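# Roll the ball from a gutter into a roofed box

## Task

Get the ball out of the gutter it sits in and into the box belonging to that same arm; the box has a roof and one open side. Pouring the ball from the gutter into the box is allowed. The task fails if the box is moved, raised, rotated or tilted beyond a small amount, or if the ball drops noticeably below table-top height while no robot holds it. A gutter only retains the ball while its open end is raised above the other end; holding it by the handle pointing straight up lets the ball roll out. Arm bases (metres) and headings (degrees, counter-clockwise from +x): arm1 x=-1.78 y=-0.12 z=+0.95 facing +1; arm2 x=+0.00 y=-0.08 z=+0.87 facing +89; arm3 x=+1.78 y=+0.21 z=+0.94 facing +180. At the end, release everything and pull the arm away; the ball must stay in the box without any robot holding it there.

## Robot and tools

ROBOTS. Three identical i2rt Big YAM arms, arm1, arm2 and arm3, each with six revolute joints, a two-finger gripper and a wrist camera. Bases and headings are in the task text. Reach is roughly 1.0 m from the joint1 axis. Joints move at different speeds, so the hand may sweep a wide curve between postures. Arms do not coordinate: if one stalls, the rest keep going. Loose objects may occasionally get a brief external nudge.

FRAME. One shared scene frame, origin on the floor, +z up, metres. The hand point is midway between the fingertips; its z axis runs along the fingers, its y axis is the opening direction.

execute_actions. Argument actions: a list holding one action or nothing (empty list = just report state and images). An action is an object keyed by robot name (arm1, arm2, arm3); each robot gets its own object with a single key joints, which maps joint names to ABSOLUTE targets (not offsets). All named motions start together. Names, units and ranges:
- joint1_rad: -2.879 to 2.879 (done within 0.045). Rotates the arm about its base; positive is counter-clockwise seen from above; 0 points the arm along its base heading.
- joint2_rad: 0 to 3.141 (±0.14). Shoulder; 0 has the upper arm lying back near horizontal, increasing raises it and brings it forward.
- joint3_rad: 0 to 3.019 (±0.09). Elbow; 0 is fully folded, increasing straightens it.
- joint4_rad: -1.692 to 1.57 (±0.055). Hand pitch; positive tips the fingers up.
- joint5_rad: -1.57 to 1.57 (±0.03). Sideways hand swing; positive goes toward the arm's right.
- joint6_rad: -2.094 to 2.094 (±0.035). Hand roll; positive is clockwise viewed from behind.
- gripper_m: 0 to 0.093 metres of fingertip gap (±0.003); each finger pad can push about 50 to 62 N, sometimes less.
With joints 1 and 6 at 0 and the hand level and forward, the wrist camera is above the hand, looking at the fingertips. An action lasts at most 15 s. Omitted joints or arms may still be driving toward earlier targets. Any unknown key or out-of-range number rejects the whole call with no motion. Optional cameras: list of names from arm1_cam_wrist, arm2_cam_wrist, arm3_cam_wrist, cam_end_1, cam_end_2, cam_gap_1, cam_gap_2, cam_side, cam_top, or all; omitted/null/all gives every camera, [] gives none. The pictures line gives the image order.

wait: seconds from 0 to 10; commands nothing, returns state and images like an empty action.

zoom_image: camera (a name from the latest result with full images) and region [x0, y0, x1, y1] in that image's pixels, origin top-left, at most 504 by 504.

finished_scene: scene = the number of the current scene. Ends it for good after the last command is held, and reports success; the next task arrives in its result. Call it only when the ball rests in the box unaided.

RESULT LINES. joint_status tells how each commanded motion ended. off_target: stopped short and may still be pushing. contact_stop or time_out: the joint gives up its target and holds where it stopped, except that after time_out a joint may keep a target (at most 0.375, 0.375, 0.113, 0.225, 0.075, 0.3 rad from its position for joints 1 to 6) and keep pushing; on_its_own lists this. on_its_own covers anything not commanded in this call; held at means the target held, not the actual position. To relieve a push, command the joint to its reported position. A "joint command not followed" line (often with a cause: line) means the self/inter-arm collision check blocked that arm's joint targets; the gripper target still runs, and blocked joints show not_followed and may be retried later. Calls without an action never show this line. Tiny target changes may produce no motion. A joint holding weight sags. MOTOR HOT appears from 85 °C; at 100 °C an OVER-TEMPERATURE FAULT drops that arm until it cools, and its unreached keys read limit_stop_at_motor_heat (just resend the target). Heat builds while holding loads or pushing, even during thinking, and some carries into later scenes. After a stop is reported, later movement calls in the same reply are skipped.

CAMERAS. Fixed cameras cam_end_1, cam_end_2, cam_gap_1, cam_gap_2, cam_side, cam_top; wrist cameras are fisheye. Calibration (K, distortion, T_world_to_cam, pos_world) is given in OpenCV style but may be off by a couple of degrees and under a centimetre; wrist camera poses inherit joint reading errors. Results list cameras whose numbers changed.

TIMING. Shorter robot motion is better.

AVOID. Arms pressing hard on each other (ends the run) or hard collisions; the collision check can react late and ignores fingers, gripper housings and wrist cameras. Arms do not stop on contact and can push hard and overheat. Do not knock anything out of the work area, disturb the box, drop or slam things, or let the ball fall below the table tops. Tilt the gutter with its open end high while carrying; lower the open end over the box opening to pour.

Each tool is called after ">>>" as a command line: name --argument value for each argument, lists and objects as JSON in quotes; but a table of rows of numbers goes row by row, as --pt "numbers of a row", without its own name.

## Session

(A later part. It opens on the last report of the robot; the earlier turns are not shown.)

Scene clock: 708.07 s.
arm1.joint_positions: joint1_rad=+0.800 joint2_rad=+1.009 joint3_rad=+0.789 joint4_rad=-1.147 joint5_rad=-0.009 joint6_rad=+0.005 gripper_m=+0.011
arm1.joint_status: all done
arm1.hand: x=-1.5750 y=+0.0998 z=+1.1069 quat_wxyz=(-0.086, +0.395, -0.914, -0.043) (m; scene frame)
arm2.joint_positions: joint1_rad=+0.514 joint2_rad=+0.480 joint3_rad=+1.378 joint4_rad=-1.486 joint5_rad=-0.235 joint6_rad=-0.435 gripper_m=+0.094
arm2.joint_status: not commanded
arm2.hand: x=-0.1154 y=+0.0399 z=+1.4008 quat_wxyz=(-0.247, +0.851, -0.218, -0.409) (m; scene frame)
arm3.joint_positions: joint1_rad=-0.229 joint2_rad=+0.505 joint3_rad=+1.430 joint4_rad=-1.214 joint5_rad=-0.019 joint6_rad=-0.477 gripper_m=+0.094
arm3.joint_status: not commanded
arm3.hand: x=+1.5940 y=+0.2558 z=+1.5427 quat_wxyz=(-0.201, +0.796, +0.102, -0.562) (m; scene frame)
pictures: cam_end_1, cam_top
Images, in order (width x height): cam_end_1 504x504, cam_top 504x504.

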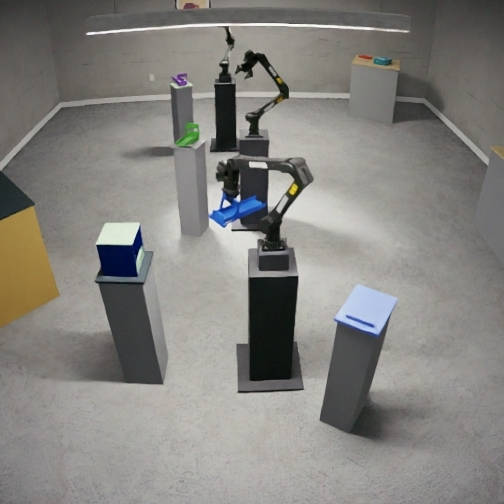

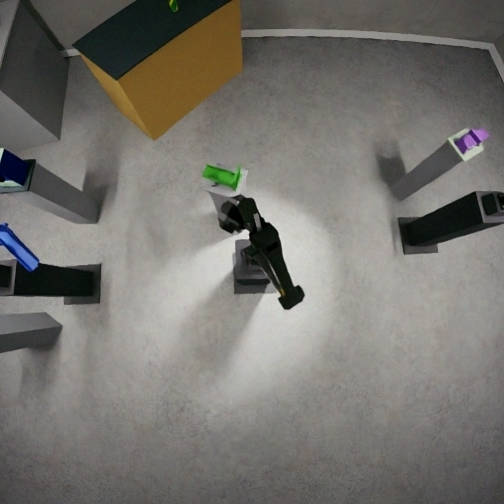

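>>> execute_actions --actions '[{"arm1":{"joints":{"joint1_rad":-2.169,"joint2_rad":1.89,"joint3_rad":1.655,"joint4_rad":-1.268,"joint5_rad":0.17,"joint6_rad":0.02}}}]' --cameras '["arm1_cam_wrist","cam_end_1"]'

Scene clock: 724.33 s.
arm1.joint_positions: joint1_rad=-2.171 joint2_rad=+1.912 joint3_rad=+1.617 joint4_rad=-1.258 joint5_rad=+0.168 joint6_rad=+0.007 gripper_m=+0.011
arm1.joint_status: all done
arm1.hand: x=-2.1225 y=-0.5918 z=+1.0635 quat_wxyz=(+0.068, -0.879, -0.470, +0.053) (m; scene frame)
arm2.joint_positions: joint1_rad=+0.514 joint2_rad=+0.480 joint3_rad=+1.378 joint4_rad=-1.486 joint5_rad=-0.235 joint6_rad=-0.435 gripper_m=+0.094
arm2.joint_status: not commanded
arm2.hand: x=-0.1154 y=+0.0399 z=+1.4008 quat_wxyz=(-0.247, +0.851, -0.218, -0.409) (m; scene frame)
arm3.joint_positions: joint1_rad=-0.229 joint2_rad=+0.505 joint3_rad=+1.430 joint4_rad=-1.214 joint5_rad=-0.019 joint6_rad=-0.477 gripper_m=+0.094
arm3.joint_status: not commanded
arm3.hand: x=+1.5940 y=+0.2558 z=+1.5427 quat_wxyz=(-0.201, +0.796, +0.102, -0.562) (m; scene frame)
pictures: arm1_cam_wrist, cam_end_1
camera_calibration (this result's frames):
arm1_cam_wrist: T_world_to_cam=[[-0.815353, 0.552231, 0.1739, -1.59005], [0.545498, 0.632108, 0.550337, 0.953692], [0.19399, 0.543581, -0.816632, 1.72356], [0, 0, 0, 1]] pos_world=[-2.15104, -0.661655, 1.15917]
Images, in order (width x height): arm1_cam_wrist 616x616, cam_end_1 504x504.

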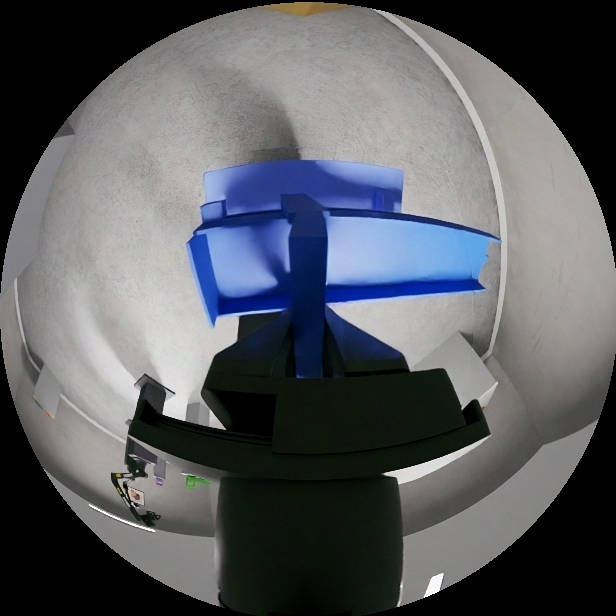

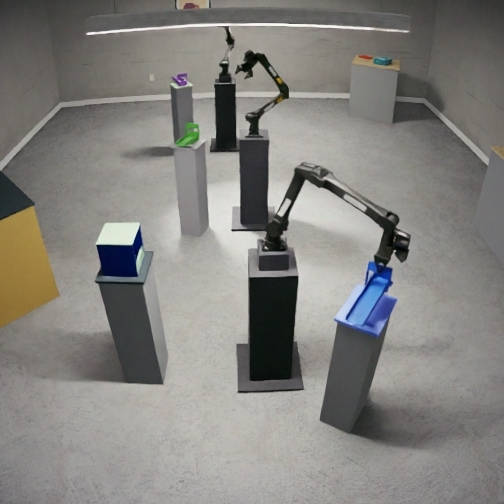

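>>> execute_actions --actions '[{"arm1":{"joints":{"joint2_rad":1.965,"joint3_rad":1.52,"joint4_rad":-1.095}}}]' --cameras '["arm1_cam_wrist","cam_end_1"]'

>>> zoom_image --camera "cam_end_1" --region '[310, 220, 430, 350]'

Scene clock: 734.60 s.
arm1.joint_positions: joint1_rad=-2.171 joint2_rad=+1.969 joint3_rad=+1.505 joint4_rad=-1.104 joint5_rad=+0.168 joint6_rad=+0.007 gripper_m=+0.011
arm1.joint_status: all done
arm1.hand: x=-2.1183 y=-0.5849 z=+0.9918 quat_wxyz=(+0.072, -0.878, -0.470, +0.046) (m; scene frame)
arm2.joint_positions: joint1_rad=+0.514 joint2_rad=+0.480 joint3_rad=+1.378 joint4_rad=-1.486 joint5_rad=-0.235 joint6_rad=-0.435 gripper_m=+0.094
arm2.joint_status: not commanded
arm2.hand: x=-0.1154 y=+0.0399 z=+1.4008 quat_wxyz=(-0.247, +0.851, -0.218, -0.409) (m; scene frame)
arm3.joint_positions: joint1_rad=-0.229 joint2_rad=+0.505 joint3_rad=+1.430 joint4_rad=-1.214 joint5_rad=-0.019 joint6_rad=-0.477 gripper_m=+0.094
arm3.joint_status: not commanded
arm3.hand: x=+1.5940 y=+0.2558 z=+1.5427 quat_wxyz=(-0.201, +0.796, +0.102, -0.562) (m; scene frame)
pictures: arm1_cam_wrist, cam_end_1
camera_calibration (this result's frames):
arm1_cam_wrist: T_world_to_cam=[[-0.816605, 0.55031, 0.17411, -1.58191], [0.541008, 0.624626, 0.563162, 0.959847], [0.20116, 0.554076, -0.807796, 1.67302], [0, 0, 0, 1]] pos_world=[-2.14763, -0.655983, 1.08633]
Images, in order (width x height): arm1_cam_wrist 616x616, cam_end_1 504x504.

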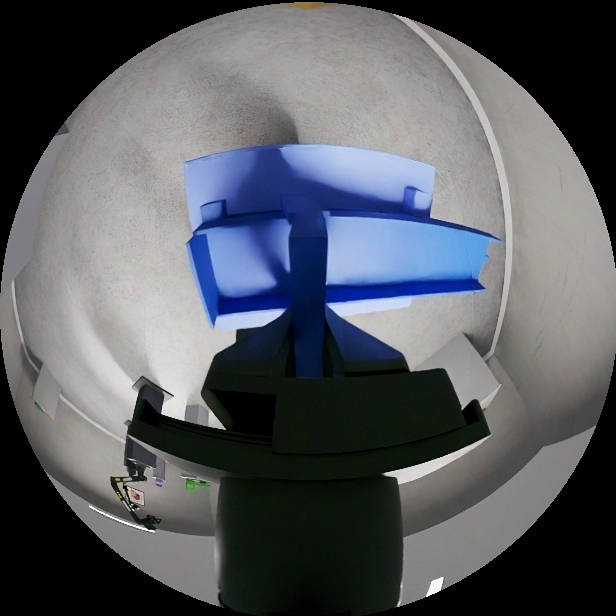

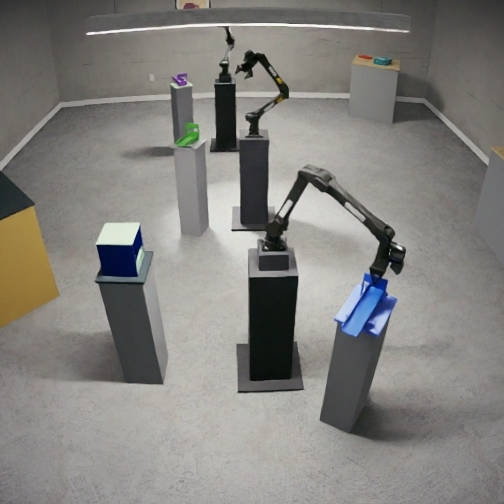

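Region (310, 220, 430, 350) of cam_end_1's 504x504 image, scaled by 3.877, with more detail than that image has; it fills the left 465 columns of this view, and the rest is white.

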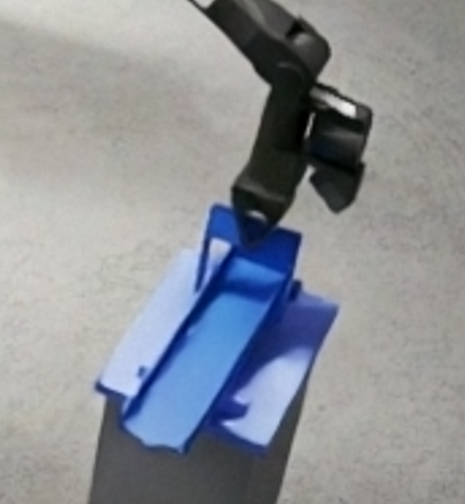

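>>> execute_actions --actions '[{"arm1":{"joints":{"joint2_rad":2.0}}}]' --cameras '["arm1_cam_wrist"]'

Scene clock: 739.03 s.
arm1.joint_positions: joint1_rad=-2.171 joint2_rad=+1.982 joint3_rad=+1.505 joint4_rad=-1.104 joint5_rad=+0.168 joint6_rad=+0.007 gripper_m=+0.011
arm1.joint_status: all done
arm1.hand: x=-2.1177 y=-0.5840 z=+0.9849 quat_wxyz=(+0.075, -0.878, -0.471, +0.041) (m; scene frame)
arm2.joint_positions: joint1_rad=+0.514 joint2_rad=+0.480 joint3_rad=+1.378 joint4_rad=-1.486 joint5_rad=-0.235 joint6_rad=-0.435 gripper_m=+0.094
arm2.joint_status: not commanded
arm2.hand: x=-0.1154 y=+0.0399 z=+1.4008 quat_wxyz=(-0.247, +0.851, -0.218, -0.409) (m; scene frame)
arm3.joint_positions: joint1_rad=-0.229 joint2_rad=+0.505 joint3_rad=+1.430 joint4_rad=-1.214 joint5_rad=-0.019 joint6_rad=-0.477 gripper_m=+0.094
arm3.joint_status: not commanded
arm3.hand: x=+1.5940 y=+0.2558 z=+1.5427 quat_wxyz=(-0.201, +0.796, +0.102, -0.562) (m; scene frame)
pictures: arm1_cam_wrist
camera_calibration (this result's frames):
arm1_cam_wrist: T_world_to_cam=[[-0.817786, 0.548507, 0.174258, -1.58443], [0.537112, 0.618621, 0.573427, 0.940969], [0.206729, 0.562536, -0.80051, 1.67631], [0, 0, 0, 1]] pos_world=[-2.14768, -0.656015, 1.07843]
Images, in order (width x height): arm1_cam_wrist 616x616.

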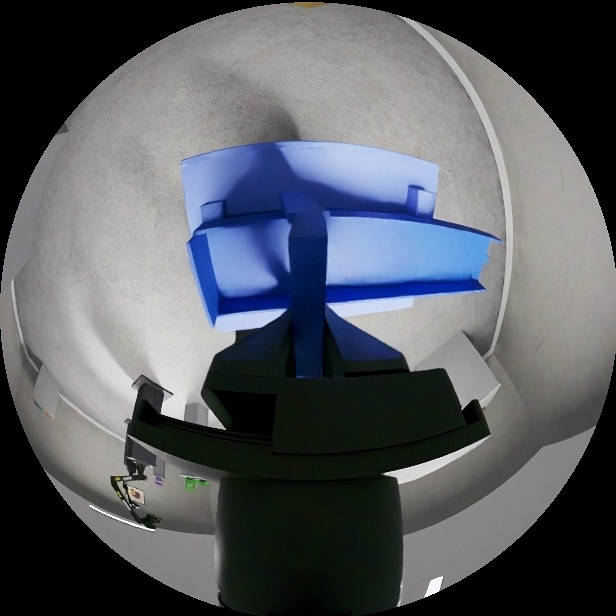

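>>> execute_actions --actions '[{"arm1":{"joints":{"joint2_rad":2.015}}}]' --cameras '["cam_end_1"]'

>>> zoom_image --camera "cam_end_1" --region '[310, 220, 430, 350]'

Scene clock: 744.40 s.
arm1.joint_positions: joint1_rad=-2.171 joint2_rad=+1.983 joint3_rad=+1.505 joint4_rad=-1.104 joint5_rad=+0.168 joint6_rad=+0.007 gripper_m=+0.011
arm1.joint_status: all done
arm1.hand: x=-2.1174 y=-0.5840 z=+0.9842 quat_wxyz=(+0.075, -0.878, -0.471, +0.040) (m; scene frame)
arm2.joint_positions: joint1_rad=+0.514 joint2_rad=+0.480 joint3_rad=+1.378 joint4_rad=-1.486 joint5_rad=-0.235 joint6_rad=-0.435 gripper_m=+0.094
arm2.joint_status: not commanded
arm2.hand: x=-0.1154 y=+0.0399 z=+1.4008 quat_wxyz=(-0.247, +0.851, -0.218, -0.409) (m; scene frame)
arm3.joint_positions: joint1_rad=-0.229 joint2_rad=+0.505 joint3_rad=+1.430 joint4_rad=-1.214 joint5_rad=-0.019 joint6_rad=-0.477 gripper_m=+0.094
arm3.joint_status: not commanded
arm3.hand: x=+1.5940 y=+0.2558 z=+1.5427 quat_wxyz=(-0.201, +0.796, +0.102, -0.562) (m; scene frame)
pictures: cam_end_1
Images, in order (width x height): cam_end_1 504x504.

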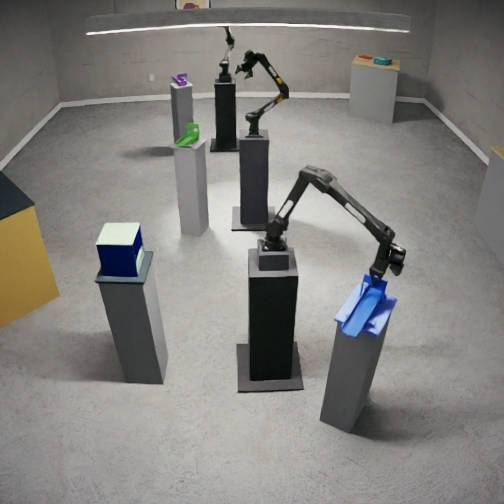

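Region (310, 220, 430, 350) of cam_end_1's 504x504 image, scaled by 3.877, with more detail than that image has; it fills the left 465 columns of this view, and the rest is white.

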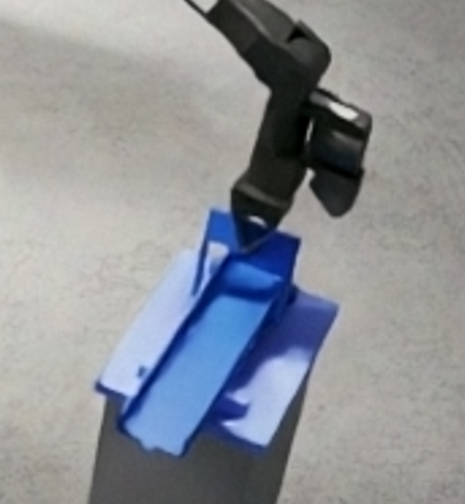

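Contact made. Releasing.

>>> execute_actions --actions '[{"arm1":{"joints":{"joint2_rad":1.983,"gripper_m":0.06}}}]' --cameras '["arm1_cam_wrist","cam_end_1"]'

Scene clock: 758.57 s.
arm1.joint_positions: joint1_rad=-2.171 joint2_rad=+1.983 joint3_rad=+1.505 joint4_rad=-1.104 joint5_rad=+0.168 joint6_rad=+0.007 gripper_m=+0.060
arm1.joint_status: all done
arm1.hand: x=-2.1174 y=-0.5840 z=+0.9842 quat_wxyz=(+0.075, -0.878, -0.471, +0.040) (m; scene frame)
arm2.joint_positions: joint1_rad=+0.514 joint2_rad=+0.480 joint3_rad=+1.378 joint4_rad=-1.486 joint5_rad=-0.235 joint6_rad=-0.435 gripper_m=+0.094
arm2.joint_status: not commanded
arm2.hand: x=-0.1154 y=+0.0399 z=+1.4008 quat_wxyz=(-0.247, +0.851, -0.218, -0.409) (m; scene frame)
arm3.joint_positions: joint1_rad=-0.229 joint2_rad=+0.505 joint3_rad=+1.430 joint4_rad=-1.214 joint5_rad=-0.019 joint6_rad=-0.477 gripper_m=+0.094
arm3.joint_status: not commanded
arm3.hand: x=+1.5940 y=+0.2558 z=+1.5427 quat_wxyz=(-0.201, +0.796, +0.102, -0.562) (m; scene frame)
pictures: arm1_cam_wrist, cam_end_1
camera_calibration (this result's frames):
arm1_cam_wrist: T_world_to_cam=[[-0.818102, 0.548031, 0.174274, -1.58508], [0.53652, 0.618273, 0.574356, 0.938857], [0.207016, 0.563383, -0.79984, 1.67622], [0, 0, 0, 1]] pos_world=[-2.14747, -0.656155, 1.07771]
Images, in order (width x height): arm1_cam_wrist 616x616, cam_end_1 504x504.

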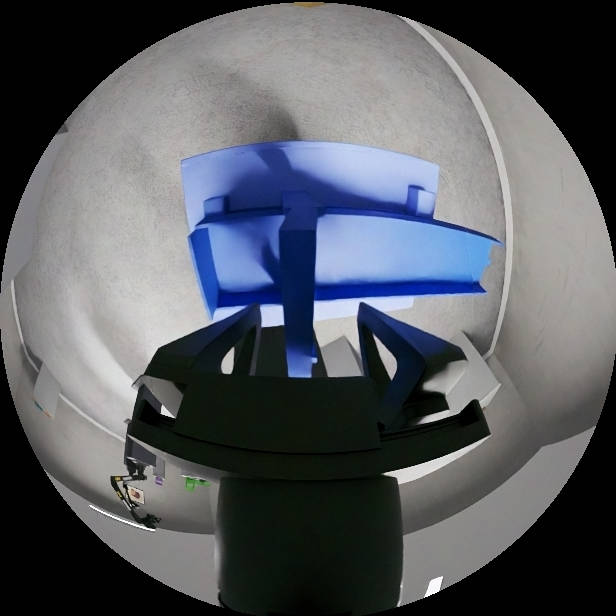

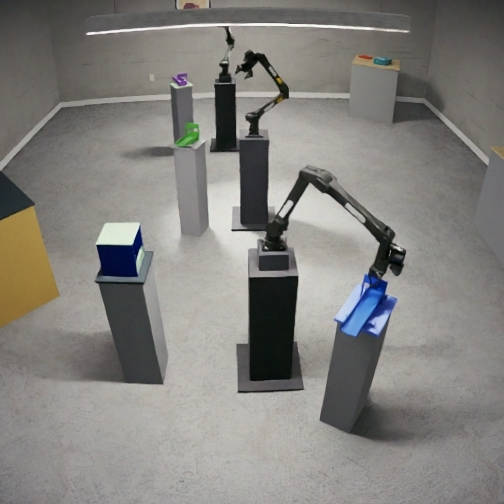

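>>> execute_actions --actions '[{"arm1":{"joints":{"joint2_rad":1.6}}}]' --cameras '["arm1_cam_wrist","cam_end_1"]'

Scene clock: 765.30 s.
arm1.joint_positions: joint1_rad=-2.171 joint2_rad=+1.580 joint3_rad=+1.505 joint4_rad=-1.104 joint5_rad=+0.168 joint6_rad=+0.007 gripper_m=+0.060
arm1.joint_status: all done
arm1.hand: x=-2.1129 y=-0.5782 z=+1.2078 quat_wxyz=(-0.021, -0.868, -0.447, +0.215) (m; scene frame)
arm2.joint_positions: joint1_rad=+0.514 joint2_rad=+0.480 joint3_rad=+1.378 joint4_rad=-1.486 joint5_rad=-0.235 joint6_rad=-0.435 gripper_m=+0.094
arm2.joint_status: not commanded
arm2.hand: x=-0.1154 y=+0.0399 z=+1.4008 quat_wxyz=(-0.247, +0.851, -0.218, -0.409) (m; scene frame)
arm3.joint_positions: joint1_rad=-0.229 joint2_rad=+0.505 joint3_rad=+1.430 joint4_rad=-1.214 joint5_rad=-0.019 joint6_rad=-0.477 gripper_m=+0.094
arm3.joint_status: not commanded
arm3.hand: x=+1.5940 y=+0.2558 z=+1.5427 quat_wxyz=(-0.201, +0.796, +0.102, -0.562) (m; scene frame)
pictures: arm1_cam_wrist, cam_end_1
camera_calibration (this result's frames):
arm1_cam_wrist: T_world_to_cam=[[-0.781562, 0.603708, 0.157154, -1.4935], [0.623767, 0.752792, 0.210284, 1.50629], [0.00864582, 0.262377, -0.964927, 1.45708], [0, 0, 0, 1]] pos_world=[-2.11943, -0.614586, 1.32394]
Images, in order (width x height): arm1_cam_wrist 616x616, cam_end_1 504x504.

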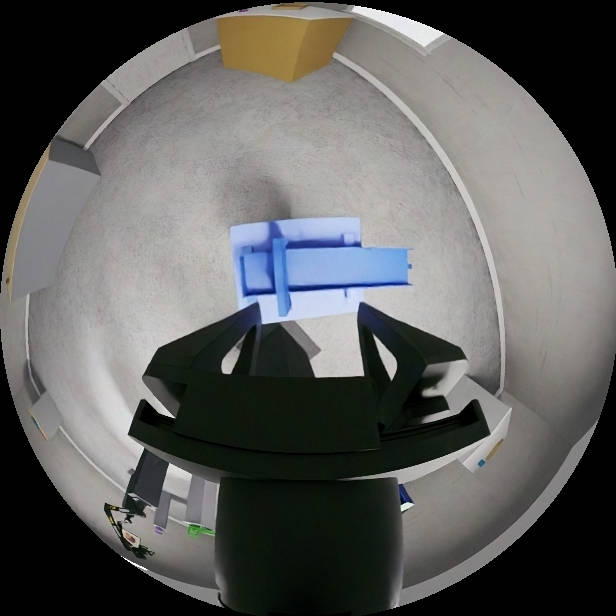

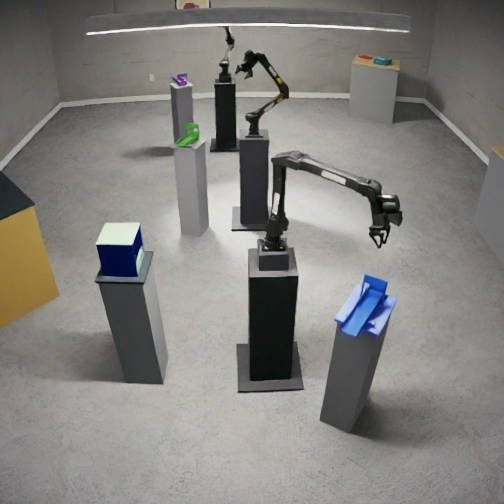

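The gutter is resting back on its table, the ball is in the box, and the arm is clear.

>>> finished_scene --scene 2

The scene is finished: the task was done.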